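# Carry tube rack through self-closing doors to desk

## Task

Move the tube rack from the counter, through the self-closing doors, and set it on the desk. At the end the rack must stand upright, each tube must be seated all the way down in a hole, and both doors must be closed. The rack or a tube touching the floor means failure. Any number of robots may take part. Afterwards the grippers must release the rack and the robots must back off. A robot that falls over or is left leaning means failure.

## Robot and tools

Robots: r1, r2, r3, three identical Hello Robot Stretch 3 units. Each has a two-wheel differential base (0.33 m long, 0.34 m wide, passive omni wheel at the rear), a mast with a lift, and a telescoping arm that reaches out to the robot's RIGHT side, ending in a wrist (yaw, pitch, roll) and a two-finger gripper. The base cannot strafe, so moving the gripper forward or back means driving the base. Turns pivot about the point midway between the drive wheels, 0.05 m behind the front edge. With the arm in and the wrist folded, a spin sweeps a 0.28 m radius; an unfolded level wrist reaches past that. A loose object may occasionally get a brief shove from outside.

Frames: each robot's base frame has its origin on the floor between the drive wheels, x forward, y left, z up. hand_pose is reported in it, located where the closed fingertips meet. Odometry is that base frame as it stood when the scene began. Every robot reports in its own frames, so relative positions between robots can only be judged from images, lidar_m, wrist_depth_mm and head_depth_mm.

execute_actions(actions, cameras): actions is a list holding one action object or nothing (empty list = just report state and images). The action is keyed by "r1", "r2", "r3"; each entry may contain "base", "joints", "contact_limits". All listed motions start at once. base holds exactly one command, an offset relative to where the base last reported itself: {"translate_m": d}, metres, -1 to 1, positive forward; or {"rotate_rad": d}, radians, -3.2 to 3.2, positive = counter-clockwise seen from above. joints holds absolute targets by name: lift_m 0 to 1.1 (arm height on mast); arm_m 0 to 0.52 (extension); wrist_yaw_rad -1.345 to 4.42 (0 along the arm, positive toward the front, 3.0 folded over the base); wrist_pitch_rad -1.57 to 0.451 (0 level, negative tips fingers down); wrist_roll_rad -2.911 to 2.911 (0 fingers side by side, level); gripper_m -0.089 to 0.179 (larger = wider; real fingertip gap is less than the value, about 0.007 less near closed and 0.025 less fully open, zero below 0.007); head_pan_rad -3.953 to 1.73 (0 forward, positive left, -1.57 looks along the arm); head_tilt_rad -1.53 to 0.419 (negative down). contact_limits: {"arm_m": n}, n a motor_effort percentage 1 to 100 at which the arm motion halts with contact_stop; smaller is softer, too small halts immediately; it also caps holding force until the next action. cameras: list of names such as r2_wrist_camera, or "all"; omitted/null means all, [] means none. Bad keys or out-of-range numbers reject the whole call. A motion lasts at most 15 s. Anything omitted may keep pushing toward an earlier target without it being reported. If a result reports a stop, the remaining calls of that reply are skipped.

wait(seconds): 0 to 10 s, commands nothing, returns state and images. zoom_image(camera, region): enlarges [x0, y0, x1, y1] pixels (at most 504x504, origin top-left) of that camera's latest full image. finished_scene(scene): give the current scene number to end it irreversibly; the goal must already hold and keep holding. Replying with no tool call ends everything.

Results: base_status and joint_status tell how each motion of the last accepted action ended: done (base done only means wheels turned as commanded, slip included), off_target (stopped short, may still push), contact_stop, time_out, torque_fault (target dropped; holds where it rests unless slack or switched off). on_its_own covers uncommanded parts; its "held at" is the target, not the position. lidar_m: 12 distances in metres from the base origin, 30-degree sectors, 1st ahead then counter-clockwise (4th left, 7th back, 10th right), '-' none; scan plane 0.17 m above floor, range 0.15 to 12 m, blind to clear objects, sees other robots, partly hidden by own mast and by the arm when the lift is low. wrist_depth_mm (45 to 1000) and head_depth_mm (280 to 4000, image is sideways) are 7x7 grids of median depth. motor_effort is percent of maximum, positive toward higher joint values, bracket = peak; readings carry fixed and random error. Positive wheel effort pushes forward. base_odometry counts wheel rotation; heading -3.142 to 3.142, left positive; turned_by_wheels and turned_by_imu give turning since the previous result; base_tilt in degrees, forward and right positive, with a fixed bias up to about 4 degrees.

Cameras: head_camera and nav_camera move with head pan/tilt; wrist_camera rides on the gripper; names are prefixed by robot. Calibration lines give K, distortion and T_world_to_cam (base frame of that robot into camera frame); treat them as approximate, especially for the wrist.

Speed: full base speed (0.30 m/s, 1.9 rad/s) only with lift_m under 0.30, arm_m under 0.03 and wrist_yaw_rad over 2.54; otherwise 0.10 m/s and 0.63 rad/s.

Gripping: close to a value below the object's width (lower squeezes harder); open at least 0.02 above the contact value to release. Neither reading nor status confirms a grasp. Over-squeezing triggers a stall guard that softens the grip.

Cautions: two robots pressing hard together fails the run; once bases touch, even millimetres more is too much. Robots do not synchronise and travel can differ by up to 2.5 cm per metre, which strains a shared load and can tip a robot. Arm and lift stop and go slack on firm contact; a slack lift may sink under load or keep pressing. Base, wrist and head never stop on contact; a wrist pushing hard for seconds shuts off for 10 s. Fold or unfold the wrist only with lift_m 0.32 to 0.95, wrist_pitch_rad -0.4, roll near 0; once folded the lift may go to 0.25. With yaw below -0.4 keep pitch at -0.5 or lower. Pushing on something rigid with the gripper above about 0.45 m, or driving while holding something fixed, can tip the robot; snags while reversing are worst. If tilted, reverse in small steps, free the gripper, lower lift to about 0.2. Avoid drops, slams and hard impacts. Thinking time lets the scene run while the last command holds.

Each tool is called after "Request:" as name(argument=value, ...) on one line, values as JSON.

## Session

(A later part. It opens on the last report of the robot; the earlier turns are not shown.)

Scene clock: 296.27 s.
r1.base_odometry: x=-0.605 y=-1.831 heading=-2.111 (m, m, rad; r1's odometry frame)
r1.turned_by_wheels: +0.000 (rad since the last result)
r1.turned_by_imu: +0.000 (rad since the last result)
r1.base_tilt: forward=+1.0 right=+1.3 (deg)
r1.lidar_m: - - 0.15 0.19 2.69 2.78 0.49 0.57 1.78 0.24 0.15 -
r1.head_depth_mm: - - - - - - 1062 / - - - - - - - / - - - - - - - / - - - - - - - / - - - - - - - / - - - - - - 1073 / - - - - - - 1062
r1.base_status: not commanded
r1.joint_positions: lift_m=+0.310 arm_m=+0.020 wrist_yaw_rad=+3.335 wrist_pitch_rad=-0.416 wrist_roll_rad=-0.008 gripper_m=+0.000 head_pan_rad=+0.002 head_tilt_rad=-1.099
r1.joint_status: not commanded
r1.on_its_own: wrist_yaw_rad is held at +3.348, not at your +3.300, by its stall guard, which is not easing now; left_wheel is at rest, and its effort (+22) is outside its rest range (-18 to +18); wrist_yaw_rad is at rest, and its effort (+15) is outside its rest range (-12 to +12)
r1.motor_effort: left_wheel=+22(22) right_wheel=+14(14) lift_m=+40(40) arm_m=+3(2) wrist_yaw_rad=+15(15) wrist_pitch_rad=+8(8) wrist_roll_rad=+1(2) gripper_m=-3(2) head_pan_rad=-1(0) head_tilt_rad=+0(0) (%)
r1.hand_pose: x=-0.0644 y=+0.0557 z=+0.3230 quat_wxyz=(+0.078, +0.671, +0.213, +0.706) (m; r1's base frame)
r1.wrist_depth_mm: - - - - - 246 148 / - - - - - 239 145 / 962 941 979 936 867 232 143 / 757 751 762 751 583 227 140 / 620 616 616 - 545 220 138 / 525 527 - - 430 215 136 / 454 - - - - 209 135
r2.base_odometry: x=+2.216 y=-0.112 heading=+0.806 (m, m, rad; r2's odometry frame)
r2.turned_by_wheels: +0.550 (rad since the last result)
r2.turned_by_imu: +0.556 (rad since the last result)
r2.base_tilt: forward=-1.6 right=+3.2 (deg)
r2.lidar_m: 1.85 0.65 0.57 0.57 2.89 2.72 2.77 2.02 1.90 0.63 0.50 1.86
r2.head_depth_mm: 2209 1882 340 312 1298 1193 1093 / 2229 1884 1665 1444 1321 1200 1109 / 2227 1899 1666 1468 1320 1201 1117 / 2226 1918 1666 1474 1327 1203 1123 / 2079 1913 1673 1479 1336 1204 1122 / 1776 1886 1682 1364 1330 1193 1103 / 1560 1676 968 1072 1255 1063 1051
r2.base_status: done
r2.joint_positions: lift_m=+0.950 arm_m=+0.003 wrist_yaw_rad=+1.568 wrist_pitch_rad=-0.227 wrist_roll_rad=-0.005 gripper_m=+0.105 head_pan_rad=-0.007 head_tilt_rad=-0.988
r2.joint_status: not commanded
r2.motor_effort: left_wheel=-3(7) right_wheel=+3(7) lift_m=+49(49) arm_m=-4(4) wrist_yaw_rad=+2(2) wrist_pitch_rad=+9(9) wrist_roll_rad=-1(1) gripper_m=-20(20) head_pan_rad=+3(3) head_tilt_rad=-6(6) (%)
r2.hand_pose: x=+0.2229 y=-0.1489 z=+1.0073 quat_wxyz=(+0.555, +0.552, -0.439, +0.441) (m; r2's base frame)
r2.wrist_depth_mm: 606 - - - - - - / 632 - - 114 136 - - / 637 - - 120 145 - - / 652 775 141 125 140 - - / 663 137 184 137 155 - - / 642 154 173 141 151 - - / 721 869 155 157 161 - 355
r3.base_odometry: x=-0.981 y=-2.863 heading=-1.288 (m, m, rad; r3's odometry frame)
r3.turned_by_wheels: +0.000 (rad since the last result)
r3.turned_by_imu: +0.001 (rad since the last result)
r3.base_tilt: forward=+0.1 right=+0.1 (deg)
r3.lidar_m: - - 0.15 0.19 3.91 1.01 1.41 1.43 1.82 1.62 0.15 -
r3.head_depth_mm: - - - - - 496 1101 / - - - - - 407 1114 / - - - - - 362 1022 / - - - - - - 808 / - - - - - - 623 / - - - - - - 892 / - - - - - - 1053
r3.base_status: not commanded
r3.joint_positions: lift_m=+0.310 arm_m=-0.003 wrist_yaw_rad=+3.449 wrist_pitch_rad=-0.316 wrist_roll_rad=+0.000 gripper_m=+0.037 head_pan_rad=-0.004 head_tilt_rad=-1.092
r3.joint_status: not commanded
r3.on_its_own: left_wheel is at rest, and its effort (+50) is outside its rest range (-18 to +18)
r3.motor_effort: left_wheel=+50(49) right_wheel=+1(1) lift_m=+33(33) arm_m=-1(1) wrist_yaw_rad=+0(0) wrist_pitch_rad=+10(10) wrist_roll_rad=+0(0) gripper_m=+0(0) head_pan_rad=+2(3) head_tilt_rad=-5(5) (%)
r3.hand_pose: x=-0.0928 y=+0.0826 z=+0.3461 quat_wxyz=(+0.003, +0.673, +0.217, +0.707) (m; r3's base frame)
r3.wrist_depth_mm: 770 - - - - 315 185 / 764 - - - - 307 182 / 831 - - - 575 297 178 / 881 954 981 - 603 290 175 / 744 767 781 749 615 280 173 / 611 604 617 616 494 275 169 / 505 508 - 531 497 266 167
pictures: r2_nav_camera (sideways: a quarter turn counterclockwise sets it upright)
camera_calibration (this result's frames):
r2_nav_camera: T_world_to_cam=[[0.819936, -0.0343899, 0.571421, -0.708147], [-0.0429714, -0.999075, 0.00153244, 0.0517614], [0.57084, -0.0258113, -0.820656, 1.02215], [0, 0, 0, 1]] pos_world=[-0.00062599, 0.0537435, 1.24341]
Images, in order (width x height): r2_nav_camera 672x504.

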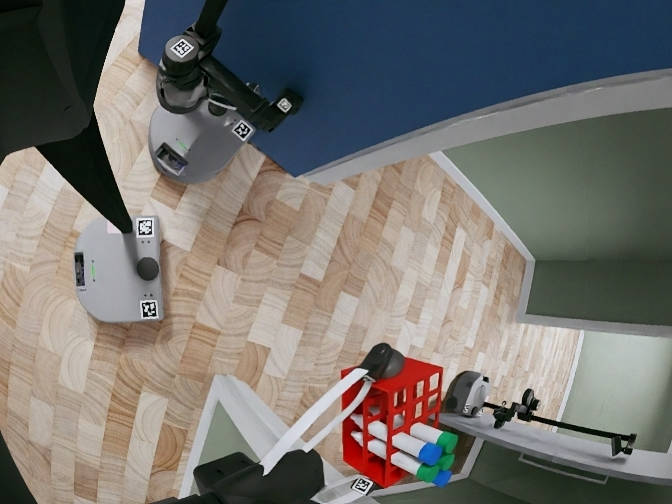

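Request:
execute_actions(actions=[{"r2":{"base":{"translate_m":0.5}}}], cameras=[])

Request:
execute_actions(actions=[{"r2":{"base":{"rotate_rad":-0.3}}}], cameras=["r2_nav_camera"])

Request:
execute_actions(actions=[{"r2":{"base":{"translate_m":0.8}}}], cameras=["r2_nav_camera"])

Scene clock: 303.00 s.
r1.base_odometry: x=-0.605 y=-1.831 heading=-2.111 (m, m, rad; r1's odometry frame)
r1.turned_by_wheels: +0.000 (rad since the last result)
r1.turned_by_imu: -0.001 (rad since the last result)
r1.base_tilt: forward=+0.9 right=+1.3 (deg)
r1.lidar_m: - - 0.15 0.19 2.69 2.78 2.50 1.00 0.45 0.24 0.15 -
r1.head_depth_mm: - - - - - - 1062 / - - - - - - - / - - - - - - - / - - - - - - - / - - - - - - - / - - - - - - 1075 / - - - - - - 1064
r1.base_status: not commanded
r1.joint_positions: lift_m=+0.310 arm_m=+0.020 wrist_yaw_rad=+3.335 wrist_pitch_rad=-0.416 wrist_roll_rad=-0.008 gripper_m=+0.000 head_pan_rad=+0.002 head_tilt_rad=-1.099
r1.joint_status: not commanded
r1.on_its_own: wrist_yaw_rad is held at +3.348, not at your +3.300, by its stall guard, which is not easing now; left_wheel is at rest, and its effort (+22) is outside its rest range (-18 to +18); wrist_yaw_rad is at rest, and its effort (+16) is outside its rest range (-12 to +12)
r1.motor_effort: left_wheel=+22(23) right_wheel=+13(14) lift_m=+41(40) arm_m=+2(2) wrist_yaw_rad=+16(15) wrist_pitch_rad=+8(8) wrist_roll_rad=+2(1) gripper_m=-2(2) head_pan_rad=-2(1) head_tilt_rad=-1(0) (%)
r1.hand_pose: x=-0.0644 y=+0.0557 z=+0.3230 quat_wxyz=(+0.078, +0.671, +0.213, +0.706) (m; r1's base frame)
r1.wrist_depth_mm: - - - - - 247 148 / - - - - - 238 146 / 966 963 951 951 850 232 142 / 750 746 756 741 594 226 141 / 626 612 618 - 545 219 138 / 525 524 - - 428 215 136 / 458 - - - - 210 134
r2.base_odometry: x=+2.562 y=+0.248 heading=+0.806 (m, m, rad; r2's odometry frame)
r2.turned_by_wheels: +0.000 (rad since the last result)
r2.turned_by_imu: +0.002 (rad since the last result)
r2.base_tilt: forward=-1.6 right=+3.2 (deg)
r2.lidar_m: 1.51 1.05 0.37 0.38 0.55 3.13 3.21 2.25 0.50 1.12 1.46 1.52
r2.head_depth_mm: 2117 1880 340 312 1294 1191 1093 / 2172 1898 1661 1444 1317 1198 1108 / 2236 1901 1664 1466 1322 1197 1121 / 2023 1920 1665 1482 1318 1200 1120 / 1700 1841 1672 1482 1330 1207 1123 / 1451 1637 1675 1484 1333 1206 1107 / 1272 1407 1566 1495 1334 994 1085
r2.base_status: done
r2.joint_positions: lift_m=+0.950 arm_m=+0.003 wrist_yaw_rad=+1.568 wrist_pitch_rad=-0.227 wrist_roll_rad=-0.005 gripper_m=+0.105 head_pan_rad=-0.007 head_tilt_rad=-0.988
r2.joint_status: not commanded
r2.motor_effort: left_wheel=-4(4) right_wheel=+3(9) lift_m=+49(49) arm_m=-4(4) wrist_yaw_rad=+1(1) wrist_pitch_rad=+9(9) wrist_roll_rad=-1(1) gripper_m=-20(20) head_pan_rad=+3(3) head_tilt_rad=-6(6) (%)
r2.hand_pose: x=+0.2229 y=-0.1489 z=+1.0073 quat_wxyz=(+0.555, +0.552, -0.439, +0.441) (m; r2's base frame)
r2.wrist_depth_mm: 911 - - - - - - / 949 - - 114 136 - - / 960 - - 121 144 - - / - - 141 125 141 - - / - 138 182 137 154 - - / - 153 172 141 152 - - / - - 155 158 161 - -
r3.base_odometry: x=-0.981 y=-2.863 heading=-1.288 (m, m, rad; r3's odometry frame)
r3.turned_by_wheels: +0.000 (rad since the last result)
r3.turned_by_imu: +0.002 (rad since the last result)
r3.base_tilt: forward=+0.1 right=+0.0 (deg)
r3.lidar_m: - - 0.15 0.19 3.89 1.01 1.41 1.44 1.82 1.62 0.15 -
r3.head_depth_mm: - - - - - 495 1098 / - - - - - 408 1113 / - - - - - 362 1020 / - - - - - - 808 / - - - - - - 624 / - - - - - - 893 / - - - - - - 1056
r3.base_status: not commanded
r3.joint_positions: lift_m=+0.310 arm_m=-0.003 wrist_yaw_rad=+3.449 wrist_pitch_rad=-0.316 wrist_roll_rad=+0.000 gripper_m=+0.037 head_pan_rad=-0.004 head_tilt_rad=-1.092
r3.joint_status: not commanded
r3.on_its_own: left_wheel is at rest, and its effort (+49) is outside its rest range (-18 to +18)
r3.motor_effort: left_wheel=+49(49) right_wheel=+1(1) lift_m=+33(33) arm_m=-1(1) wrist_yaw_rad=+0(0) wrist_pitch_rad=+10(10) wrist_roll_rad=+0(0) gripper_m=+0(0) head_pan_rad=+3(4) head_tilt_rad=-6(5) (%)
r3.hand_pose: x=-0.0928 y=+0.0826 z=+0.3461 quat_wxyz=(+0.003, +0.673, +0.217, +0.707) (m; r3's base frame)
r3.wrist_depth_mm: 761 - - - - 316 185 / 776 - - - - 306 182 / 837 - - - 578 297 178 / 873 936 987 998 603 289 175 / 745 745 779 762 613 280 173 / 610 605 619 620 488 274 170 / 510 507 - 531 502 264 167
pictures: none
No camera images: the call's "cameras" was empty. Leave "cameras" out to get every camera's image.

Scene clock: 304.57 s.
r1.base_odometry: x=-0.605 y=-1.831 heading=-2.111 (m, m, rad; r1's odometry frame)
r1.turned_by_wheels: +0.000 (rad since the last result)
r1.turned_by_imu: +0.000 (rad since the last result)
r1.base_tilt: forward=+0.9 right=+1.4 (deg)
r1.lidar_m: - - 0.15 0.19 2.69 2.79 2.50 1.00 0.45 0.24 0.15 -
r1.head_depth_mm: - - - - - - 1060 / - - - - - - - / - - - - - - - / - - - - - - - / - - - - - - - / - - - - - - 1070 / - - - - - - 1062
r1.base_status: not commanded
r1.joint_positions: lift_m=+0.310 arm_m=+0.020 wrist_yaw_rad=+3.335 wrist_pitch_rad=-0.416 wrist_roll_rad=-0.008 gripper_m=+0.000 head_pan_rad=+0.002 head_tilt_rad=-1.099
r1.joint_status: not commanded
r1.on_its_own: wrist_yaw_rad is held at +3.348, not at your +3.300, by its stall guard, which is not easing now; left_wheel is at rest, and its effort (+22) is outside its rest range (-18 to +18); wrist_yaw_rad is at rest, and its effort (+16) is outside its rest range (-12 to +12)
r1.motor_effort: left_wheel=+22(22) right_wheel=+14(14) lift_m=+40(40) arm_m=+2(2) wrist_yaw_rad=+16(15) wrist_pitch_rad=+8(8) wrist_roll_rad=+1(2) gripper_m=-3(2) head_pan_rad=-1(0) head_tilt_rad=-1(1) (%)
r1.hand_pose: x=-0.0644 y=+0.0557 z=+0.3230 quat_wxyz=(+0.078, +0.671, +0.213, +0.706) (m; r1's base frame)
r1.wrist_depth_mm: - - - - - 247 148 / - - - - - 237 145 / 956 965 956 949 855 233 143 / 757 759 741 768 585 225 140 / 620 616 625 - 551 218 138 / 522 527 - - 426 215 136 / 458 - - - - 209 134
r2.base_odometry: x=+2.562 y=+0.248 heading=+0.506 (m, m, rad; r2's odometry frame)
r2.turned_by_wheels: -0.300 (rad since the last result)
r2.turned_by_imu: -0.303 (rad since the last result)
r2.base_tilt: forward=-1.6 right=+3.3 (deg)
r2.lidar_m: 2.32 1.23 0.41 0.37 0.42 0.60 3.15 2.64 2.14 0.50 1.20 1.47
r2.head_depth_mm: 2203 1759 340 312 1298 1193 1097 / 2221 1868 1656 1452 1317 1200 1107 / 2232 1907 1662 1469 1324 1198 1118 / 2181 1919 1671 1473 1323 1204 1122 / 2200 1920 1669 1485 1325 1206 1124 / 2213 1934 1686 1486 1335 1208 1108 / 1928 1902 1678 1492 1333 1216 1078
r2.base_status: done
r2.joint_positions: lift_m=+0.950 arm_m=+0.003 wrist_yaw_rad=+1.568 wrist_pitch_rad=-0.227 wrist_roll_rad=-0.005 gripper_m=+0.105 head_pan_rad=-0.007 head_tilt_rad=-0.988
r2.joint_status: not commanded
r2.motor_effort: left_wheel=+2(6) right_wheel=-3(7) lift_m=+49(49) arm_m=-4(4) wrist_yaw_rad=+1(2) wrist_pitch_rad=+9(9) wrist_roll_rad=-1(1) gripper_m=-19(20) head_pan_rad=+3(3) head_tilt_rad=-6(6) (%)
r2.hand_pose: x=+0.2229 y=-0.1489 z=+1.0073 quat_wxyz=(+0.555, +0.552, -0.439, +0.441) (m; r2's base frame)
r2.wrist_depth_mm: - - - - - - - / - - - 114 135 - - / - - - 121 143 - - / - - 141 125 140 - - / - 137 184 136 155 - - / - 153 171 142 151 - - / - - 156 157 161 - -
r3.base_odometry: x=-0.981 y=-2.863 heading=-1.288 (m, m, rad; r3's odometry frame)
r3.turned_by_wheels: +0.000 (rad since the last result)
r3.turned_by_imu: +0.000 (rad since the last result)
r3.base_tilt: forward=+0.1 right=+0.0 (deg)
r3.lidar_m: - - 0.15 0.19 3.90 1.01 1.41 1.44 1.82 1.62 0.15 -
r3.head_depth_mm: - - - - - 496 1099 / - - - - - 406 1109 / - - - - - 362 1019 / - - - - - - 809 / - - - - - - 624 / - - - - - - 891 / - - - - - - 1057
r3.base_status: not commanded
r3.joint_positions: lift_m=+0.310 arm_m=-0.003 wrist_yaw_rad=+3.449 wrist_pitch_rad=-0.316 wrist_roll_rad=+0.000 gripper_m=+0.037 head_pan_rad=-0.004 head_tilt_rad=-1.092
r3.joint_status: not commanded
r3.on_its_own: left_wheel is at rest, and its effort (+50) is outside its rest range (-18 to +18)
r3.motor_effort: left_wheel=+50(49) right_wheel=+2(1) lift_m=+33(33) arm_m=+0(1) wrist_yaw_rad=+1(0) wrist_pitch_rad=+10(10) wrist_roll_rad=+0(0) gripper_m=+0(0) head_pan_rad=+3(3) head_tilt_rad=-5(6) (%)
r3.hand_pose: x=-0.0928 y=+0.0826 z=+0.3461 quat_wxyz=(+0.003, +0.673, +0.217, +0.707) (m; r3's base frame)
r3.wrist_depth_mm: 756 - - - - 315 184 / 775 - - - - 308 181 / 859 - - - 576 298 178 / 891 981 998 - 591 287 174 / 755 766 775 773 599 281 172 / 596 610 639 615 488 273 169 / 509 509 - 525 492 265 167
pictures: r2_nav_camera (sideways: a quarter turn counterclockwise sets it upright)
camera_calibration (this result's frames):
r2_nav_camera: T_world_to_cam=[[0.819957, -0.0343898, 0.57139, -0.708108], [-0.042971, -0.999075, 0.00153378, 0.0517597], [0.570809, -0.0258108, -0.820677, 1.02218], [0, 0, 0, 1]] pos_world=[-0.000628184, 0.0537435, 1.24341]
Images, in order (width x height): r2_nav_camera 672x504.

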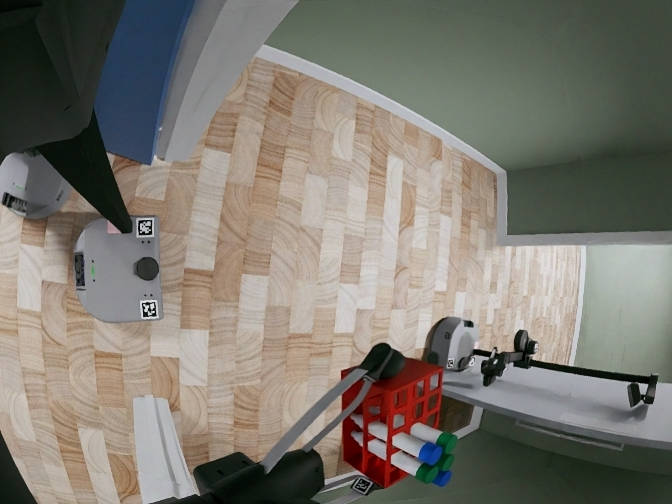

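Scene clock: 313.53 s.
r1.base_odometry: x=-0.605 y=-1.831 heading=-2.111 (m, m, rad; r1's odometry frame)
r1.turned_by_wheels: +0.000 (rad since the last result)
r1.turned_by_imu: -0.002 (rad since the last result)
r1.base_tilt: forward=+1.0 right=+1.4 (deg)
r1.lidar_m: - - 0.15 0.19 2.69 2.79 2.51 1.00 1.79 0.24 0.15 -
r1.head_depth_mm: - - - - - - 1064 / - - - - - - - / - - - - - - - / - - - - - - - / - - - - - - - / - - - - - - 1072 / - - - - - - 1063
r1.base_status: not commanded
r1.joint_positions: lift_m=+0.310 arm_m=+0.020 wrist_yaw_rad=+3.335 wrist_pitch_rad=-0.416 wrist_roll_rad=-0.008 gripper_m=+0.000 head_pan_rad=+0.002 head_tilt_rad=-1.099
r1.joint_status: not commanded
r1.on_its_own: wrist_yaw_rad is held at +3.348, not at your +3.300, by its stall guard, which is not easing now; left_wheel is at rest, and its effort (+22) is outside its rest range (-18 to +18); wrist_yaw_rad is at rest, and its effort (+16) is outside its rest range (-12 to +12)
r1.motor_effort: left_wheel=+22(22) right_wheel=+14(13) lift_m=+40(41) arm_m=+3(2) wrist_yaw_rad=+16(16) wrist_pitch_rad=+8(8) wrist_roll_rad=+2(1) gripper_m=-2(2) head_pan_rad=+0(1) head_tilt_rad=+0(1) (%)
r1.hand_pose: x=-0.0644 y=+0.0557 z=+0.3230 quat_wxyz=(+0.078, +0.671, +0.213, +0.706) (m; r1's base frame)
r1.wrist_depth_mm: - - - - - 246 148 / - - - - - 240 145 / 945 963 949 932 862 231 143 / 752 759 755 747 580 225 140 / 615 615 614 - 539 219 138 / 526 527 - - 433 214 136 / 459 - - - - 210 134
r2.base_odometry: x=+3.262 y=+0.636 heading=+0.506 (m, m, rad; r2's odometry frame)
r2.turned_by_wheels: +0.000 (rad since the last result)
r2.turned_by_imu: +0.003 (rad since the last result)
r2.base_tilt: forward=-1.6 right=+3.2 (deg)
r2.lidar_m: 1.53 1.07 0.87 0.87 0.87 0.75 3.90 0.94 1.21 1.22 0.86 1.03
r2.head_depth_mm: 2222 1895 340 312 1294 1192 1096 / 2233 1903 1651 1441 1317 1198 1107 / 2234 1908 1662 1469 1320 1199 1121 / 1523 1795 1669 1481 1324 1200 1122 / 1532 1807 1674 1484 1328 1202 1122 / 1561 1830 1681 1484 1332 1210 1104 / 1565 1759 1667 1493 1333 1209 1110
r2.base_status: done
r2.joint_positions: lift_m=+0.950 arm_m=+0.003 wrist_yaw_rad=+1.568 wrist_pitch_rad=-0.227 wrist_roll_rad=-0.005 gripper_m=+0.105 head_pan_rad=-0.007 head_tilt_rad=-0.988
r2.joint_status: not commanded
r2.motor_effort: left_wheel=+1(6) right_wheel=-3(3) lift_m=+49(49) arm_m=-4(4) wrist_yaw_rad=+1(2) wrist_pitch_rad=+9(9) wrist_roll_rad=-1(1) gripper_m=-19(18) head_pan_rad=+3(3) head_tilt_rad=-5(7) (%)
r2.hand_pose: x=+0.2229 y=-0.1489 z=+1.0073 quat_wxyz=(+0.555, +0.552, -0.439, +0.441) (m; r2's base frame)
r2.wrist_depth_mm: - - - - - - 732 / - - - 114 135 - 709 / - - - 121 144 - 697 / - - 142 126 140 969 680 / - 137 183 137 154 875 667 / - 154 171 141 152 830 666 / - - 156 157 161 933 637
r3.base_odometry: x=-0.981 y=-2.863 heading=-1.288 (m, m, rad; r3's odometry frame)
r3.turned_by_wheels: +0.000 (rad since the last result)
r3.turned_by_imu: +0.003 (rad since the last result)
r3.base_tilt: forward=+0.1 right=+0.1 (deg)
r3.lidar_m: - - 0.15 0.19 3.88 1.01 1.41 1.43 1.03 1.62 0.15 -
r3.head_depth_mm: - - - - - 496 1103 / - - - - - 407 1113 / - - - - - 362 1022 / - - - - - - 809 / - - - - - - 625 / - - - - - - 892 / - - - - - - 1057
r3.base_status: not commanded
r3.joint_positions: lift_m=+0.310 arm_m=-0.003 wrist_yaw_rad=+3.449 wrist_pitch_rad=-0.316 wrist_roll_rad=+0.000 gripper_m=+0.037 head_pan_rad=-0.004 head_tilt_rad=-1.092
r3.joint_status: not commanded
r3.on_its_own: left_wheel is at rest, and its effort (+49) is outside its rest range (-18 to +18)
r3.motor_effort: left_wheel=+49(50) right_wheel=+1(1) lift_m=+33(33) arm_m=-1(1) wrist_yaw_rad=+1(0) wrist_pitch_rad=+10(10) wrist_roll_rad=+0(0) gripper_m=+0(0) head_pan_rad=+3(3) head_tilt_rad=-5(6) (%)
r3.hand_pose: x=-0.0928 y=+0.0826 z=+0.3461 quat_wxyz=(+0.003, +0.673, +0.217, +0.707) (m; r3's base frame)
r3.wrist_depth_mm: 757 - - - - 317 185 / 772 - - - - 308 182 / 831 - - - 587 297 179 / 884 946 - - 597 288 175 / 762 763 773 759 609 281 172 / 605 615 616 613 487 275 169 / 501 510 - 531 504 266 167
pictures: r2_nav_camera (sideways: a quarter turn counterclockwise sets it upright)
camera_calibration (this result's frames):
r2_nav_camera: T_world_to_cam=[[0.819966, -0.0343898, 0.571379, -0.708092], [-0.0429709, -0.999075, 0.00153431, 0.051759], [0.570797, -0.0258108, -0.820685, 1.02219], [0, 0, 0, 1]] pos_world=[-0.000629032, 0.0537435, 1.24341]
Images, in order (width x height): r2_nav_camera 672x504.

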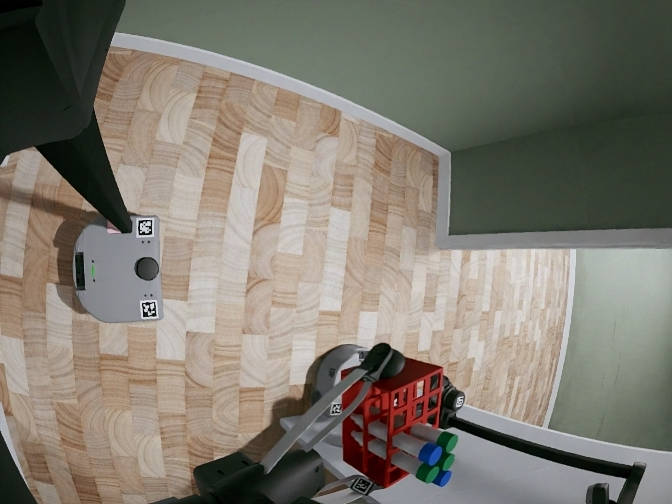

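Request:
execute_actions(actions=[{"r2":{"base":{"translate_m":0.92},"joints":{"head_tilt_rad":-1.2}},"r1":{"base":{"translate_m":-1.0}}}], cameras=["r2_nav_camera","r1_nav_camera"])

Request:
execute_actions(actions=[{"r2":{"base":{"rotate_rad":-0.6}}}], cameras=["r2_nav_camera"])

Scene clock: 325.60 s.
r1.base_odometry: x=-0.090 y=-0.973 heading=-2.111 (m, m, rad; r1's odometry frame)
r1.turned_by_wheels: +0.000 (rad since the last result)
r1.turned_by_imu: +0.005 (rad since the last result)
r1.base_tilt: forward=+1.0 right=+1.4 (deg)
r1.lidar_m: 1.49 2.62 2.76 2.50 2.51 1.70 1.53 1.13 0.71 0.62 0.59 0.73
r1.head_depth_mm: 1184 1248 1348 1388 1283 1163 1064 / 1523 1671 1585 1430 1283 1168 - / 2025 1866 1611 1431 1285 1163 - / 2181 1859 1622 1436 1289 1171 - / 2186 1860 1614 1436 1296 1174 - / 2184 1867 1635 1437 1297 1173 1087 / 2207 1888 1627 1447 1300 1182 1075
r1.base_status: done
r1.joint_positions: lift_m=+0.310 arm_m=+0.020 wrist_yaw_rad=+3.347 wrist_pitch_rad=-0.416 wrist_roll_rad=-0.008 gripper_m=+0.000 head_pan_rad=-0.006 head_tilt_rad=-1.098
r1.joint_status: not commanded
r1.on_its_own: wrist_yaw_rad is held at +3.348, not at your +3.300, by its stall guard, which is not easing now
r1.motor_effort: left_wheel=-1(22) right_wheel=+0(22) lift_m=+40(40) arm_m=-2(3) wrist_yaw_rad=+2(17) wrist_pitch_rad=+8(8) wrist_roll_rad=+2(1) gripper_m=-3(2) head_pan_rad=+3(22) head_tilt_rad=-1(9) (%)
r1.hand_pose: x=-0.0670 y=+0.0549 z=+0.3231 quat_wxyz=(+0.074, +0.670, +0.217, +0.706) (m; r1's base frame)
r1.wrist_depth_mm: - - - - - - - / - - - - - - - / 944 949 973 981 966 - - / 754 755 756 755 757 759 766 / 612 621 615 - 627 625 627 / 525 524 - - 542 528 528 / 457 - - - - 462 463
r2.base_odometry: x=+4.067 y=+1.082 heading=+0.506 (m, m, rad; r2's odometry frame)
r2.turned_by_wheels: +0.000 (rad since the last result)
r2.turned_by_imu: +0.004 (rad since the last result)
r2.base_tilt: forward=-1.6 right=+3.3 (deg)
r2.lidar_m: 0.61 0.67 0.72 0.72 0.79 1.24 1.60 1.68 0.76 0.63 0.82 3.86
r2.head_depth_mm: 1656 317 328 1328 1244 1170 1106 / 1665 1534 1409 1333 1246 1177 1100 / 1669 1539 1432 1333 1253 1199 - / 708 888 1204 1340 1255 1212 - / 682 870 1199 1343 1258 1208 1105 / 701 897 1248 1351 1263 1187 1105 / 720 926 1307 1354 1270 1191 1144
r2.base_status: done
r2.joint_positions: lift_m=+0.950 arm_m=+0.003 wrist_yaw_rad=+1.568 wrist_pitch_rad=-0.227 wrist_roll_rad=-0.005 gripper_m=+0.105 head_pan_rad=-0.007 head_tilt_rad=-1.185
r2.joint_status: all done
r2.motor_effort: left_wheel=+0(7) right_wheel=-2(5) lift_m=+49(49) arm_m=-4(4) wrist_yaw_rad=+2(2) wrist_pitch_rad=+9(9) wrist_roll_rad=-1(1) gripper_m=-19(19) head_pan_rad=+3(3) head_tilt_rad=-8(24) (%)
r2.hand_pose: x=+0.2229 y=-0.1489 z=+1.0073 quat_wxyz=(+0.555, +0.552, -0.439, +0.441) (m; r2's base frame)
r2.wrist_depth_mm: 531 507 - - - - - / 568 533 643 115 135 - - / 605 584 559 121 144 - - / 666 620 142 126 140 - - / 742 137 182 137 154 - - / 794 153 172 141 152 - - / 888 859 156 157 161 - -
r3.base_odometry: x=-0.981 y=-2.863 heading=-1.288 (m, m, rad; r3's odometry frame)
r3.turned_by_wheels: +0.000 (rad since the last result)
r3.turned_by_imu: +0.003 (rad since the last result)
r3.base_tilt: forward=+0.1 right=+0.1 (deg)
r3.lidar_m: - - 0.15 0.19 3.89 1.01 0.65 1.44 1.82 1.62 0.15 -
r3.head_depth_mm: - - - - - 496 1105 / - - - - - 407 1113 / - - - - - 361 1024 / - - - - - - 810 / - - - - - - 623 / - - - - - - 892 / - - - - - - 1053
r3.base_status: not commanded
r3.joint_positions: lift_m=+0.310 arm_m=-0.003 wrist_yaw_rad=+3.449 wrist_pitch_rad=-0.316 wrist_roll_rad=+0.000 gripper_m=+0.037 head_pan_rad=-0.004 head_tilt_rad=-1.092
r3.joint_status: not commanded
r3.on_its_own: left_wheel is at rest, and its effort (+50) is outside its rest range (-18 to +18)
r3.motor_effort: left_wheel=+50(49) right_wheel=+1(1) lift_m=+33(33) arm_m=+0(1) wrist_yaw_rad=+0(0) wrist_pitch_rad=+10(10) wrist_roll_rad=+0(0) gripper_m=+0(0) head_pan_rad=+2(2) head_tilt_rad=-5(6) (%)
r3.hand_pose: x=-0.0928 y=+0.0826 z=+0.3461 quat_wxyz=(+0.003, +0.673, +0.217, +0.707) (m; r3's base frame)
r3.wrist_depth_mm: 759 - - - - 315 186 / 765 - - - - 307 182 / 828 - - - 571 296 179 / 855 966 - - 591 289 176 / 755 752 776 783 609 281 173 / 609 611 615 617 485 273 169 / 511 509 - 529 499 267 167
pictures: r1_nav_camera (sideways: a quarter turn counterclockwise sets it upright), r2_nav_camera (sideways: a quarter turn counterclockwise sets it upright)
camera_calibration (this result's frames):
r1_nav_camera: T_world_to_cam=[[0.866878, 0.057315, 0.495214, -0.609734], [0.0733099, -0.997226, -0.0129131, 0.0699245], [0.4931, 0.0474982, -0.868675, 1.08121], [0, 0, 0, 1]] pos_world=[-0.0097046, 0.053322, 1.24207]
r2_nav_camera: T_world_to_cam=[[0.916168, -0.0350505, 0.399259, -0.484474], [-0.0419622, -0.999082, 0.00858116, 0.0425799], [0.398592, -0.0246156, -0.916798, 1.14815], [0, 0, 0, 1]] pos_world=[-0.0119962, 0.0538221, 1.24568]
Images, in order (width x height): r1_nav_camera 672x504, r2_nav_camera 672x504.

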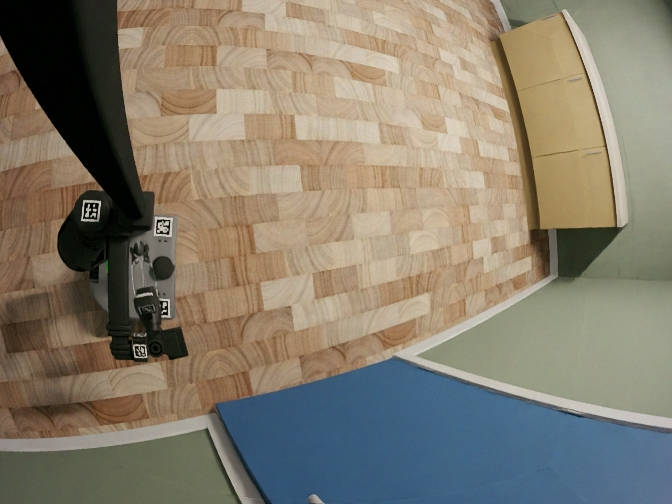

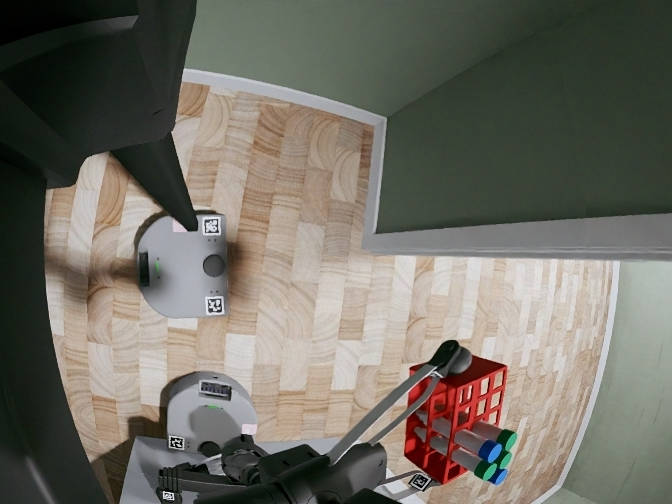

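Scene clock: 327.50 s.
r1.base_odometry: x=-0.090 y=-0.973 heading=-2.111 (m, m, rad; r1's odometry frame)
r1.turned_by_wheels: +0.000 (rad since the last result)
r1.turned_by_imu: +0.000 (rad since the last result)
r1.base_tilt: forward=+1.0 right=+1.5 (deg)
r1.lidar_m: 1.49 2.63 2.77 2.50 2.51 1.70 1.53 1.13 0.71 0.63 0.63 0.78
r1.head_depth_mm: 1183 1252 1376 1395 1280 1165 1060 / 1525 1674 1591 1424 1285 1167 - / 2030 1834 1615 1438 1285 1168 - / 2179 1856 1617 1431 1291 1168 - / 2189 1869 1631 1450 1291 1169 - / 2199 1884 1634 1441 1296 1175 1088 / 2228 1867 1629 1443 1298 1175 1074
r1.base_status: not commanded
r1.joint_positions: lift_m=+0.310 arm_m=+0.020 wrist_yaw_rad=+3.347 wrist_pitch_rad=-0.416 wrist_roll_rad=-0.008 gripper_m=+0.000 head_pan_rad=-0.006 head_tilt_rad=-1.098
r1.joint_status: not commanded
r1.on_its_own: wrist_yaw_rad is held at +3.348, not at your +3.300, by its stall guard, which is not easing now
r1.motor_effort: left_wheel=-1(2) right_wheel=+0(0) lift_m=+40(41) arm_m=-1(1) wrist_yaw_rad=+2(2) wrist_pitch_rad=+8(8) wrist_roll_rad=+1(1) gripper_m=-2(2) head_pan_rad=+3(3) head_tilt_rad=-1(2) (%)
r1.hand_pose: x=-0.0670 y=+0.0549 z=+0.3231 quat_wxyz=(+0.074, +0.670, +0.217, +0.706) (m; r1's base frame)
r1.wrist_depth_mm: - - - - - - - / - - - - - - - / 936 953 969 971 955 - - / 748 748 744 757 750 765 751 / 619 624 616 - 624 624 622 / 525 526 - - 551 528 526 / 459 - - - - 457 457
r2.base_odometry: x=+4.067 y=+1.082 heading=-0.094 (m, m, rad; r2's odometry frame)
r2.turned_by_wheels: -0.600 (rad since the last result)
r2.turned_by_imu: -0.607 (rad since the last result)
r2.base_tilt: forward=-1.6 right=+3.3 (deg)
r2.lidar_m: 3.72 0.61 0.65 0.73 0.72 0.77 1.12 1.61 1.79 0.78 0.63 0.80
r2.head_depth_mm: 1652 317 328 1323 1211 1170 1108 / 1657 1537 1411 1332 1249 1178 1104 / 1670 1546 1429 1337 1255 1202 - / 1676 1553 1433 1343 1255 1206 - / 1677 1558 1444 1347 1257 1204 1101 / 1687 1561 1451 1346 1262 1187 1103 / 1694 1571 1433 1271 1270 1193 1146
r2.base_status: done
r2.joint_positions: lift_m=+0.950 arm_m=+0.003 wrist_yaw_rad=+1.568 wrist_pitch_rad=-0.227 wrist_roll_rad=-0.005 gripper_m=+0.105 head_pan_rad=-0.007 head_tilt_rad=-1.185
r2.joint_status: not commanded
r2.motor_effort: left_wheel=+2(6) right_wheel=-4(8) lift_m=+49(49) arm_m=-4(4) wrist_yaw_rad=+2(1) wrist_pitch_rad=+9(9) wrist_roll_rad=-1(1) gripper_m=-19(19) head_pan_rad=+3(3) head_tilt_rad=-7(7) (%)
r2.hand_pose: x=+0.2229 y=-0.1489 z=+1.0073 quat_wxyz=(+0.555, +0.552, -0.439, +0.441) (m; r2's base frame)
r2.wrist_depth_mm: - - - - - 603 477 / - - - 115 134 624 493 / - - - 121 144 619 502 / - - 141 125 140 629 511 / - 138 183 137 154 619 412 / - 154 173 140 151 632 456 / - - 155 157 161 729 513
r3.base_odometry: x=-0.981 y=-2.863 heading=-1.288 (m, m, rad; r3's odometry frame)
r3.turned_by_wheels: +0.000 (rad since the last result)
r3.turned_by_imu: +0.001 (rad since the last result)
r3.base_tilt: forward=+0.1 right=+0.1 (deg)
r3.lidar_m: - - 0.15 0.19 3.89 1.01 0.65 1.43 1.81 1.62 0.15 -
r3.head_depth_mm: - - - - - 495 1099 / - - - - - 407 1116 / - - - - - 362 1018 / - - - - - - 810 / - - - - - - 625 / - - - - - - 892 / - - - - - - 1061
r3.base_status: not commanded
r3.joint_positions: lift_m=+0.310 arm_m=-0.003 wrist_yaw_rad=+3.449 wrist_pitch_rad=-0.316 wrist_roll_rad=+0.000 gripper_m=+0.037 head_pan_rad=-0.004 head_tilt_rad=-1.092
r3.joint_status: not commanded
r3.on_its_own: left_wheel is at rest, and its effort (+50) is outside its rest range (-18 to +18)
r3.motor_effort: left_wheel=+50(50) right_wheel=+1(1) lift_m=+33(33) arm_m=-1(1) wrist_yaw_rad=+0(0) wrist_pitch_rad=+10(10) wrist_roll_rad=+0(0) gripper_m=+0(0) head_pan_rad=+2(3) head_tilt_rad=-5(5) (%)
r3.hand_pose: x=-0.0928 y=+0.0826 z=+0.3461 quat_wxyz=(+0.003, +0.673, +0.217, +0.707) (m; r3's base frame)
r3.wrist_depth_mm: 754 - - - - 319 184 / 771 - - - - 307 182 / 830 - - - 575 297 178 / 886 962 981 - 586 288 176 / 751 744 785 755 603 281 173 / 614 614 620 613 482 272 169 / 511 504 - 537 500 264 167
pictures: r2_nav_camera (sideways: a quarter turn counterclockwise sets it upright)
camera_calibration (this result's frames):
r2_nav_camera: T_world_to_cam=[[0.916212, -0.0350507, 0.399159, -0.484344], [-0.0419612, -0.999082, 0.008585, 0.0425749], [0.398492, -0.0246149, -0.916842, 1.1482], [0, 0, 0, 1]] pos_world=[-0.0120024, 0.0538222, 1.24569]
Images, in order (width x height): r2_nav_camera 672x504.

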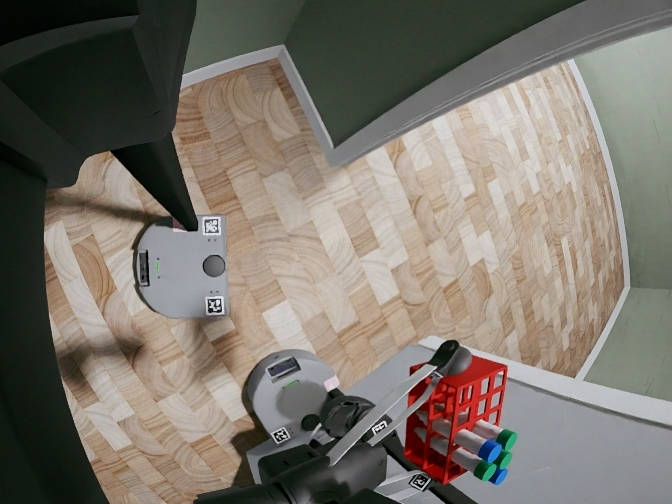

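Request:
execute_actions(actions=[{"r2":{"base":{"translate_m":0.48}}}], cameras=[])

Request:
execute_actions(actions=[{"r2":{"base":{"rotate_rad":0.4}}}], cameras=["r2_nav_camera"])

Scene clock: 333.67 s.
r1.base_odometry: x=-0.090 y=-0.973 heading=-2.111 (m, m, rad; r1's odometry frame)
r1.turned_by_wheels: +0.000 (rad since the last result)
r1.turned_by_imu: -0.001 (rad since the last result)
r1.base_tilt: forward=+1.0 right=+1.3 (deg)
r1.lidar_m: 1.49 2.63 2.78 2.50 2.51 1.69 1.52 1.13 0.71 0.62 0.63 0.78
r1.head_depth_mm: 1187 1251 1374 1390 1284 1165 1065 / 1526 1671 1587 1427 1286 1167 - / 2022 1843 1614 1433 1284 1163 - / 2191 1870 1620 1435 1287 1169 - / 2186 1876 1631 1434 1296 1173 - / 2201 1871 1628 1444 1289 1174 1092 / 2218 1872 1641 1443 1295 1178 1075
r1.base_status: not commanded
r1.joint_positions: lift_m=+0.310 arm_m=+0.020 wrist_yaw_rad=+3.347 wrist_pitch_rad=-0.416 wrist_roll_rad=-0.008 gripper_m=+0.000 head_pan_rad=-0.006 head_tilt_rad=-1.098
r1.joint_status: not commanded
r1.on_its_own: wrist_yaw_rad is held at +3.348, not at your +3.300, by its stall guard, which is not easing now
r1.motor_effort: left_wheel=-1(1) right_wheel=+0(0) lift_m=+40(40) arm_m=-2(2) wrist_yaw_rad=+2(2) wrist_pitch_rad=+8(8) wrist_roll_rad=+1(2) gripper_m=-2(3) head_pan_rad=+3(4) head_tilt_rad=-1(1) (%)
r1.hand_pose: x=-0.0670 y=+0.0549 z=+0.3231 quat_wxyz=(+0.074, +0.670, +0.217, +0.706) (m; r1's base frame)
r1.wrist_depth_mm: - - - - - - - / - - - - - - - / 945 957 953 957 963 - - / 751 743 763 756 763 752 760 / 617 615 621 - 630 621 627 / 526 532 - - 542 527 523 / 457 - - - - 461 459
r2.base_odometry: x=+4.545 y=+1.037 heading=-0.094 (m, m, rad; r2's odometry frame)
r2.turned_by_wheels: +0.000 (rad since the last result)
r2.turned_by_imu: +0.002 (rad since the last result)
r2.base_tilt: forward=-1.7 right=+3.2 (deg)
r2.lidar_m: 3.40 3.39 0.44 0.38 0.93 0.99 1.45 2.06 0.61 0.49 0.54 0.61
r2.head_depth_mm: 1650 316 328 1306 1244 1172 1102 / 1667 1535 1416 1336 1250 1179 1100 / 1661 1538 1433 1336 1251 1202 - / 1685 1548 1429 1338 1254 1207 - / 1683 1550 1442 1343 1261 1202 1099 / 1695 1557 1444 1354 1261 1186 1106 / 1694 1560 1454 1351 1265 1169 1146
r2.base_status: done
r2.joint_positions: lift_m=+0.950 arm_m=+0.003 wrist_yaw_rad=+1.568 wrist_pitch_rad=-0.227 wrist_roll_rad=-0.005 gripper_m=+0.105 head_pan_rad=-0.007 head_tilt_rad=-1.185
r2.joint_status: not commanded
r2.motor_effort: left_wheel=+1(4) right_wheel=-4(6) lift_m=+49(49) arm_m=-4(4) wrist_yaw_rad=+2(2) wrist_pitch_rad=+9(9) wrist_roll_rad=-1(1) gripper_m=-20(19) head_pan_rad=+2(4) head_tilt_rad=-7(8) (%)
r2.hand_pose: x=+0.2229 y=-0.1489 z=+1.0073 quat_wxyz=(+0.555, +0.552, -0.439, +0.441) (m; r2's base frame)
r2.wrist_depth_mm: - - - - - - 330 / - - - 114 136 - 344 / - - - 121 144 460 352 / - - 142 125 141 454 322 / - 138 183 137 155 429 328 / - 153 172 141 152 442 336 / - - 156 157 161 493 328
r3.base_odometry: x=-0.981 y=-2.863 heading=-1.288 (m, m, rad; r3's odometry frame)
r3.turned_by_wheels: +0.000 (rad since the last result)
r3.turned_by_imu: +0.002 (rad since the last result)
r3.base_tilt: forward=+0.1 right=+0.0 (deg)
r3.lidar_m: - - 0.15 0.19 3.87 0.61 1.41 1.43 1.81 1.62 0.15 -
r3.head_depth_mm: - - - - - 496 1104 / - - - - - 407 1112 / - - - - - 362 1023 / - - - - - - 809 / - - - - - - 623 / - - - - - - 889 / - - - - - - 1053
r3.base_status: not commanded
r3.joint_positions: lift_m=+0.310 arm_m=-0.003 wrist_yaw_rad=+3.449 wrist_pitch_rad=-0.316 wrist_roll_rad=+0.000 gripper_m=+0.037 head_pan_rad=-0.004 head_tilt_rad=-1.092
r3.joint_status: not commanded
r3.on_its_own: left_wheel is at rest, and its effort (+50) is outside its rest range (-18 to +18)
r3.motor_effort: left_wheel=+50(49) right_wheel=+1(1) lift_m=+33(33) arm_m=-1(1) wrist_yaw_rad=+0(1) wrist_pitch_rad=+11(11) wrist_roll_rad=+0(0) gripper_m=+0(0) head_pan_rad=+2(3) head_tilt_rad=-6(5) (%)
r3.hand_pose: x=-0.0928 y=+0.0826 z=+0.3461 quat_wxyz=(+0.003, +0.673, +0.217, +0.707) (m; r3's base frame)
r3.wrist_depth_mm: 767 - - - - 318 185 / 777 - - - - 305 182 / 818 - - - 578 298 179 / 612 655 - - 594 288 176 / 485 490 584 758 605 279 172 / 404 468 566 612 485 274 169 / 421 480 - 532 501 267 167
pictures: none
No camera images: the call's "cameras" was empty. Leave "cameras" out to get every camera's image.

Scene clock: 335.27 s.
r1.base_odometry: x=-0.090 y=-0.973 heading=-2.111 (m, m, rad; r1's odometry frame)
r1.turned_by_wheels: +0.000 (rad since the last result)
r1.turned_by_imu: +0.000 (rad since the last result)
r1.base_tilt: forward=+1.0 right=+1.3 (deg)
r1.lidar_m: 1.49 2.63 2.77 2.50 2.51 1.70 1.53 1.13 0.71 0.63 0.63 0.78
r1.head_depth_mm: 1186 1262 1380 1396 1277 1162 1064 / 1528 1672 1588 1431 1280 1161 - / 2029 1848 1622 1431 1291 1172 - / 2182 1850 1614 1434 1288 1172 - / 2187 1862 1622 1444 1287 1171 - / 2192 1858 1628 1441 1291 1172 1083 / 2216 1887 1639 1447 1302 1176 1075
r1.base_status: not commanded
r1.joint_positions: lift_m=+0.310 arm_m=+0.020 wrist_yaw_rad=+3.347 wrist_pitch_rad=-0.416 wrist_roll_rad=-0.008 gripper_m=+0.000 head_pan_rad=-0.006 head_tilt_rad=-1.098
r1.joint_status: not commanded
r1.on_its_own: wrist_yaw_rad is held at +3.348, not at your +3.300, by its stall guard, which is not easing now
r1.motor_effort: left_wheel=-1(2) right_wheel=+0(0) lift_m=+41(40) arm_m=-2(2) wrist_yaw_rad=+2(2) wrist_pitch_rad=+8(8) wrist_roll_rad=+1(2) gripper_m=-3(2) head_pan_rad=+3(3) head_tilt_rad=-1(1) (%)
r1.hand_pose: x=-0.0670 y=+0.0549 z=+0.3231 quat_wxyz=(+0.074, +0.670, +0.217, +0.706) (m; r1's base frame)
r1.wrist_depth_mm: - - - - - - - / - - - - - - - / 961 978 956 945 978 - - / 755 746 757 752 745 779 756 / 609 607 622 - 619 630 629 / 520 527 - - 546 524 529 / 457 - - - - 458 457
r2.base_odometry: x=+4.545 y=+1.037 heading=+0.306 (m, m, rad; r2's odometry frame)
r2.turned_by_wheels: +0.400 (rad since the last result)
r2.turned_by_imu: +0.404 (rad since the last result)
r2.base_tilt: forward=-1.6 right=+3.2 (deg)
r2.lidar_m: 3.39 3.10 0.38 0.61 0.95 1.26 2.06 0.82 0.49 0.54 0.55 2.99
r2.head_depth_mm: 1659 317 328 1324 1247 1166 1109 / 1665 1541 1413 1330 1247 1180 1100 / 1674 1544 1431 1335 1251 1200 - / 1680 1546 1441 1346 1258 1204 - / 1683 1558 1440 1348 1259 1199 1102 / 1690 1565 1444 1348 1254 1190 1104 / 1696 1562 1455 1351 1023 1193 1144
r2.base_status: done
r2.joint_positions: lift_m=+0.950 arm_m=+0.003 wrist_yaw_rad=+1.568 wrist_pitch_rad=-0.227 wrist_roll_rad=-0.005 gripper_m=+0.105 head_pan_rad=-0.007 head_tilt_rad=-1.185
r2.joint_status: not commanded
r2.motor_effort: left_wheel=-2(7) right_wheel=+2(7) lift_m=+49(49) arm_m=-4(4) wrist_yaw_rad=+1(2) wrist_pitch_rad=+9(9) wrist_roll_rad=-1(1) gripper_m=-20(19) head_pan_rad=+3(3) head_tilt_rad=-7(8) (%)
r2.hand_pose: x=+0.2229 y=-0.1489 z=+1.0073 quat_wxyz=(+0.555, +0.552, -0.439, +0.441) (m; r2's base frame)
r2.wrist_depth_mm: - - - - - - - / - - - 114 135 - - / - - - 121 145 - - / - - 142 125 141 - - / - 137 183 138 155 - - / - 154 171 141 151 - - / - - 155 158 161 - -
r3.base_odometry: x=-0.981 y=-2.863 heading=-1.288 (m, m, rad; r3's odometry frame)
r3.turned_by_wheels: +0.000 (rad since the last result)
r3.turned_by_imu: +0.000 (rad since the last result)
r3.base_tilt: forward=+0.1 right=+0.1 (deg)
r3.lidar_m: - - 0.15 0.19 3.88 0.61 1.41 1.43 1.82 1.62 0.15 -
r3.head_depth_mm: - - - - - 494 1102 / - - - - - 407 1116 / - - - - - 362 1020 / - - - - - - 811 / - - - - - - 623 / - - - - - - 887 / - - - - - - 1058
r3.base_status: not commanded
r3.joint_positions: lift_m=+0.310 arm_m=-0.003 wrist_yaw_rad=+3.449 wrist_pitch_rad=-0.316 wrist_roll_rad=+0.000 gripper_m=+0.037 head_pan_rad=-0.004 head_tilt_rad=-1.092
r3.joint_status: not commanded
r3.on_its_own: left_wheel is at rest, and its effort (+49) is outside its rest range (-18 to +18)
r3.motor_effort: left_wheel=+49(50) right_wheel=+1(1) lift_m=+33(33) arm_m=-1(1) wrist_yaw_rad=+0(0) wrist_pitch_rad=+10(10) wrist_roll_rad=+0(0) gripper_m=+0(0) head_pan_rad=+3(3) head_tilt_rad=-5(5) (%)
r3.hand_pose: x=-0.0928 y=+0.0826 z=+0.3461 quat_wxyz=(+0.003, +0.673, +0.217, +0.707) (m; r3's base frame)
r3.wrist_depth_mm: 758 - - - - 315 185 / 767 - - - - 307 181 / 792 - - - 573 297 179 / 599 642 995 - 597 289 175 / 485 486 569 758 615 280 173 / 405 429 529 609 487 273 169 / 395 435 - 533 496 266 168
pictures: r2_nav_camera (sideways: a quarter turn counterclockwise sets it upright)
camera_calibration (this result's frames):
r2_nav_camera: T_world_to_cam=[[0.916241, -0.0350497, 0.399092, -0.484256], [-0.0419592, -0.999082, 0.00858758, 0.0425716], [0.398425, -0.0246139, -0.916871, 1.14824], [0, 0, 0, 1]] pos_world=[-0.0120066, 0.0538222, 1.24569]
Images, in order (width x height): r2_nav_camera 672x504.

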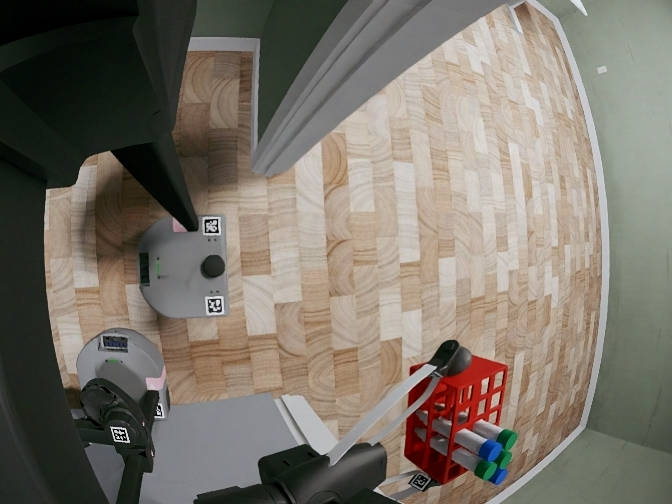

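Request:
execute_actions(actions=[{"r2":{"base":{"translate_m":1.0}}}], cameras=["r2_nav_camera","r2_head_camera"])

Scene clock: 348.43 s.
r1.base_odometry: x=-0.090 y=-0.973 heading=-2.111 (m, m, rad; r1's odometry frame)
r1.turned_by_wheels: +0.000 (rad since the last result)
r1.turned_by_imu: -0.003 (rad since the last result)
r1.base_tilt: forward=+1.0 right=+1.3 (deg)
r1.lidar_m: 1.49 2.63 2.77 2.50 2.52 1.70 1.53 1.13 0.71 0.63 0.63 0.78
r1.head_depth_mm: 1184 1250 1375 1393 1284 1162 1065 / 1522 1680 1582 1434 1286 1168 - / 2026 1854 1620 1431 1284 1168 - / 2188 1867 1621 1439 1289 1166 - / 2196 1877 1624 1437 1289 1172 - / 2188 1871 1625 1446 1298 1178 1088 / 2191 1867 1633 1448 1296 1177 1075
r1.base_status: not commanded
r1.joint_positions: lift_m=+0.310 arm_m=+0.020 wrist_yaw_rad=+3.347 wrist_pitch_rad=-0.416 wrist_roll_rad=-0.008 gripper_m=+0.000 head_pan_rad=-0.006 head_tilt_rad=-1.098
r1.joint_status: not commanded
r1.on_its_own: wrist_yaw_rad is held at +3.348, not at your +3.300, by its stall guard, which is not easing now
r1.motor_effort: left_wheel=-1(2) right_wheel=+0(0) lift_m=+41(40) arm_m=-2(1) wrist_yaw_rad=+2(2) wrist_pitch_rad=+8(8) wrist_roll_rad=+1(2) gripper_m=-2(2) head_pan_rad=+4(3) head_tilt_rad=-2(1) (%)
r1.hand_pose: x=-0.0670 y=+0.0549 z=+0.3231 quat_wxyz=(+0.074, +0.670, +0.217, +0.706) (m; r1's base frame)
r1.wrist_depth_mm: - - - - - - - / - - - - - - - / 969 939 975 955 954 - - / 742 756 747 753 750 751 761 / 614 616 606 - 620 617 625 / 526 528 - - 541 527 532 / 456 - - - - 455 459
r2.base_odometry: x=+5.498 y=+1.338 heading=+0.306 (m, m, rad; r2's odometry frame)
r2.turned_by_wheels: +0.000 (rad since the last result)
r2.turned_by_imu: +0.004 (rad since the last result)
r2.base_tilt: forward=-1.6 right=+3.2 (deg)
r2.lidar_m: 2.42 2.50 2.50 2.13 1.03 0.79 3.04 0.88 0.97 2.16 2.22 2.54
r2.head_depth_mm: 1657 317 328 1324 1247 1171 1106 / 1658 1535 1409 1334 1242 1177 1098 / 1669 1548 1431 1333 1251 1203 - / 1670 1550 1439 1339 1254 1208 - / 1688 1552 1439 1346 1258 1205 1104 / 1693 1560 1445 1348 1263 1192 1107 / 1695 1571 1456 1355 1270 1193 1142
r2.base_status: done
r2.joint_positions: lift_m=+0.950 arm_m=+0.003 wrist_yaw_rad=+1.568 wrist_pitch_rad=-0.227 wrist_roll_rad=-0.005 gripper_m=+0.105 head_pan_rad=-0.007 head_tilt_rad=-1.185
r2.joint_status: not commanded
r2.motor_effort: left_wheel=-3(3) right_wheel=+3(7) lift_m=+49(49) arm_m=-4(4) wrist_yaw_rad=+2(2) wrist_pitch_rad=+9(9) wrist_roll_rad=-1(1) gripper_m=-19(19) head_pan_rad=+3(3) head_tilt_rad=-7(7) (%)
r2.hand_pose: x=+0.2229 y=-0.1489 z=+1.0073 quat_wxyz=(+0.555, +0.552, -0.439, +0.441) (m; r2's base frame)
r2.wrist_depth_mm: - - - - - - - / - - - 115 135 - - / - - - 121 144 - - / - - 142 125 141 - - / - 138 183 137 155 - - / - 154 173 141 151 - - / - - 155 158 160 - -
r3.base_odometry: x=-0.981 y=-2.863 heading=-1.288 (m, m, rad; r3's odometry frame)
r3.turned_by_wheels: +0.000 (rad since the last result)
r3.turned_by_imu: +0.004 (rad since the last result)
r3.base_tilt: forward=+0.1 right=+0.0 (deg)
r3.lidar_m: - - 0.15 0.19 3.89 1.01 1.41 1.43 1.82 1.62 0.15 -
r3.head_depth_mm: - - - - - 495 1102 / - - - - - 407 1114 / - - - - - 362 1019 / - - - - - - 808 / - - - - - - 624 / - - - - - - 890 / - - - - - - 1058
r3.base_status: not commanded
r3.joint_positions: lift_m=+0.310 arm_m=-0.003 wrist_yaw_rad=+3.449 wrist_pitch_rad=-0.316 wrist_roll_rad=+0.000 gripper_m=+0.037 head_pan_rad=-0.004 head_tilt_rad=-1.092
r3.joint_status: not commanded
r3.on_its_own: left_wheel is at rest, and its effort (+49) is outside its rest range (-18 to +18)
r3.motor_effort: left_wheel=+49(49) right_wheel=+0(1) lift_m=+32(33) arm_m=-1(2) wrist_yaw_rad=+0(0) wrist_pitch_rad=+10(10) wrist_roll_rad=+0(0) gripper_m=+0(0) head_pan_rad=+2(2) head_tilt_rad=-5(5) (%)
r3.hand_pose: x=-0.0928 y=+0.0826 z=+0.3461 quat_wxyz=(+0.003, +0.673, +0.217, +0.707) (m; r3's base frame)
r3.wrist_depth_mm: 754 - - - - 316 185 / 765 - - - - 308 181 / 830 - - - 579 297 179 / 881 959 996 998 603 287 175 / 751 756 777 756 604 284 172 / 603 599 622 614 493 272 170 / 510 508 - 535 498 266 167
pictures: r2_head_camera (sideways: a quarter turn clockwise sets it upright), r2_nav_camera (sideways: a quarter turn counterclockwise sets it upright)
camera_calibration (this result's frames):
r2_head_camera: T_world_to_cam=[[-0.940093, -0.010037, -0.340771, 0.466632], [-0.0139668, 0.999861, 0.00908066, -0.0106304], [0.340632, 0.0132961, -0.940103, 1.17505], [0, 0, 0, 1]] pos_world=[0.0382691, -0.00031109, 1.26378]
r2_nav_camera: T_world_to_cam=[[0.916246, -0.0350498, 0.399081, -0.484242], [-0.0419592, -0.999082, 0.00858799, 0.042571], [0.398414, -0.0246138, -0.916876, 1.14825], [0, 0, 0, 1]] pos_world=[-0.0120072, 0.0538222, 1.24569]
Images, in order (width x height): r2_head_camera 896x504, r2_nav_camera 672x504.

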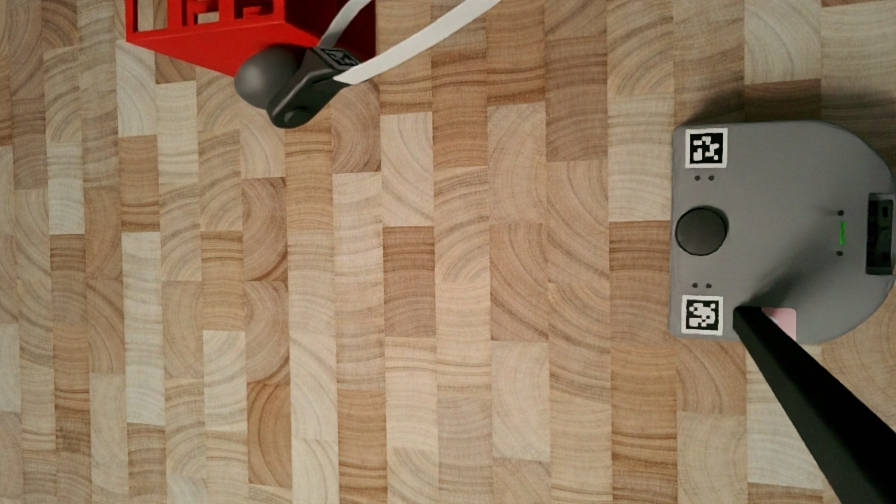

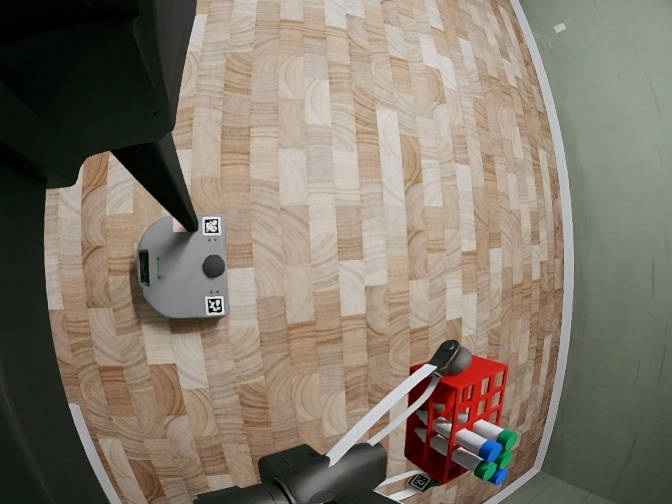

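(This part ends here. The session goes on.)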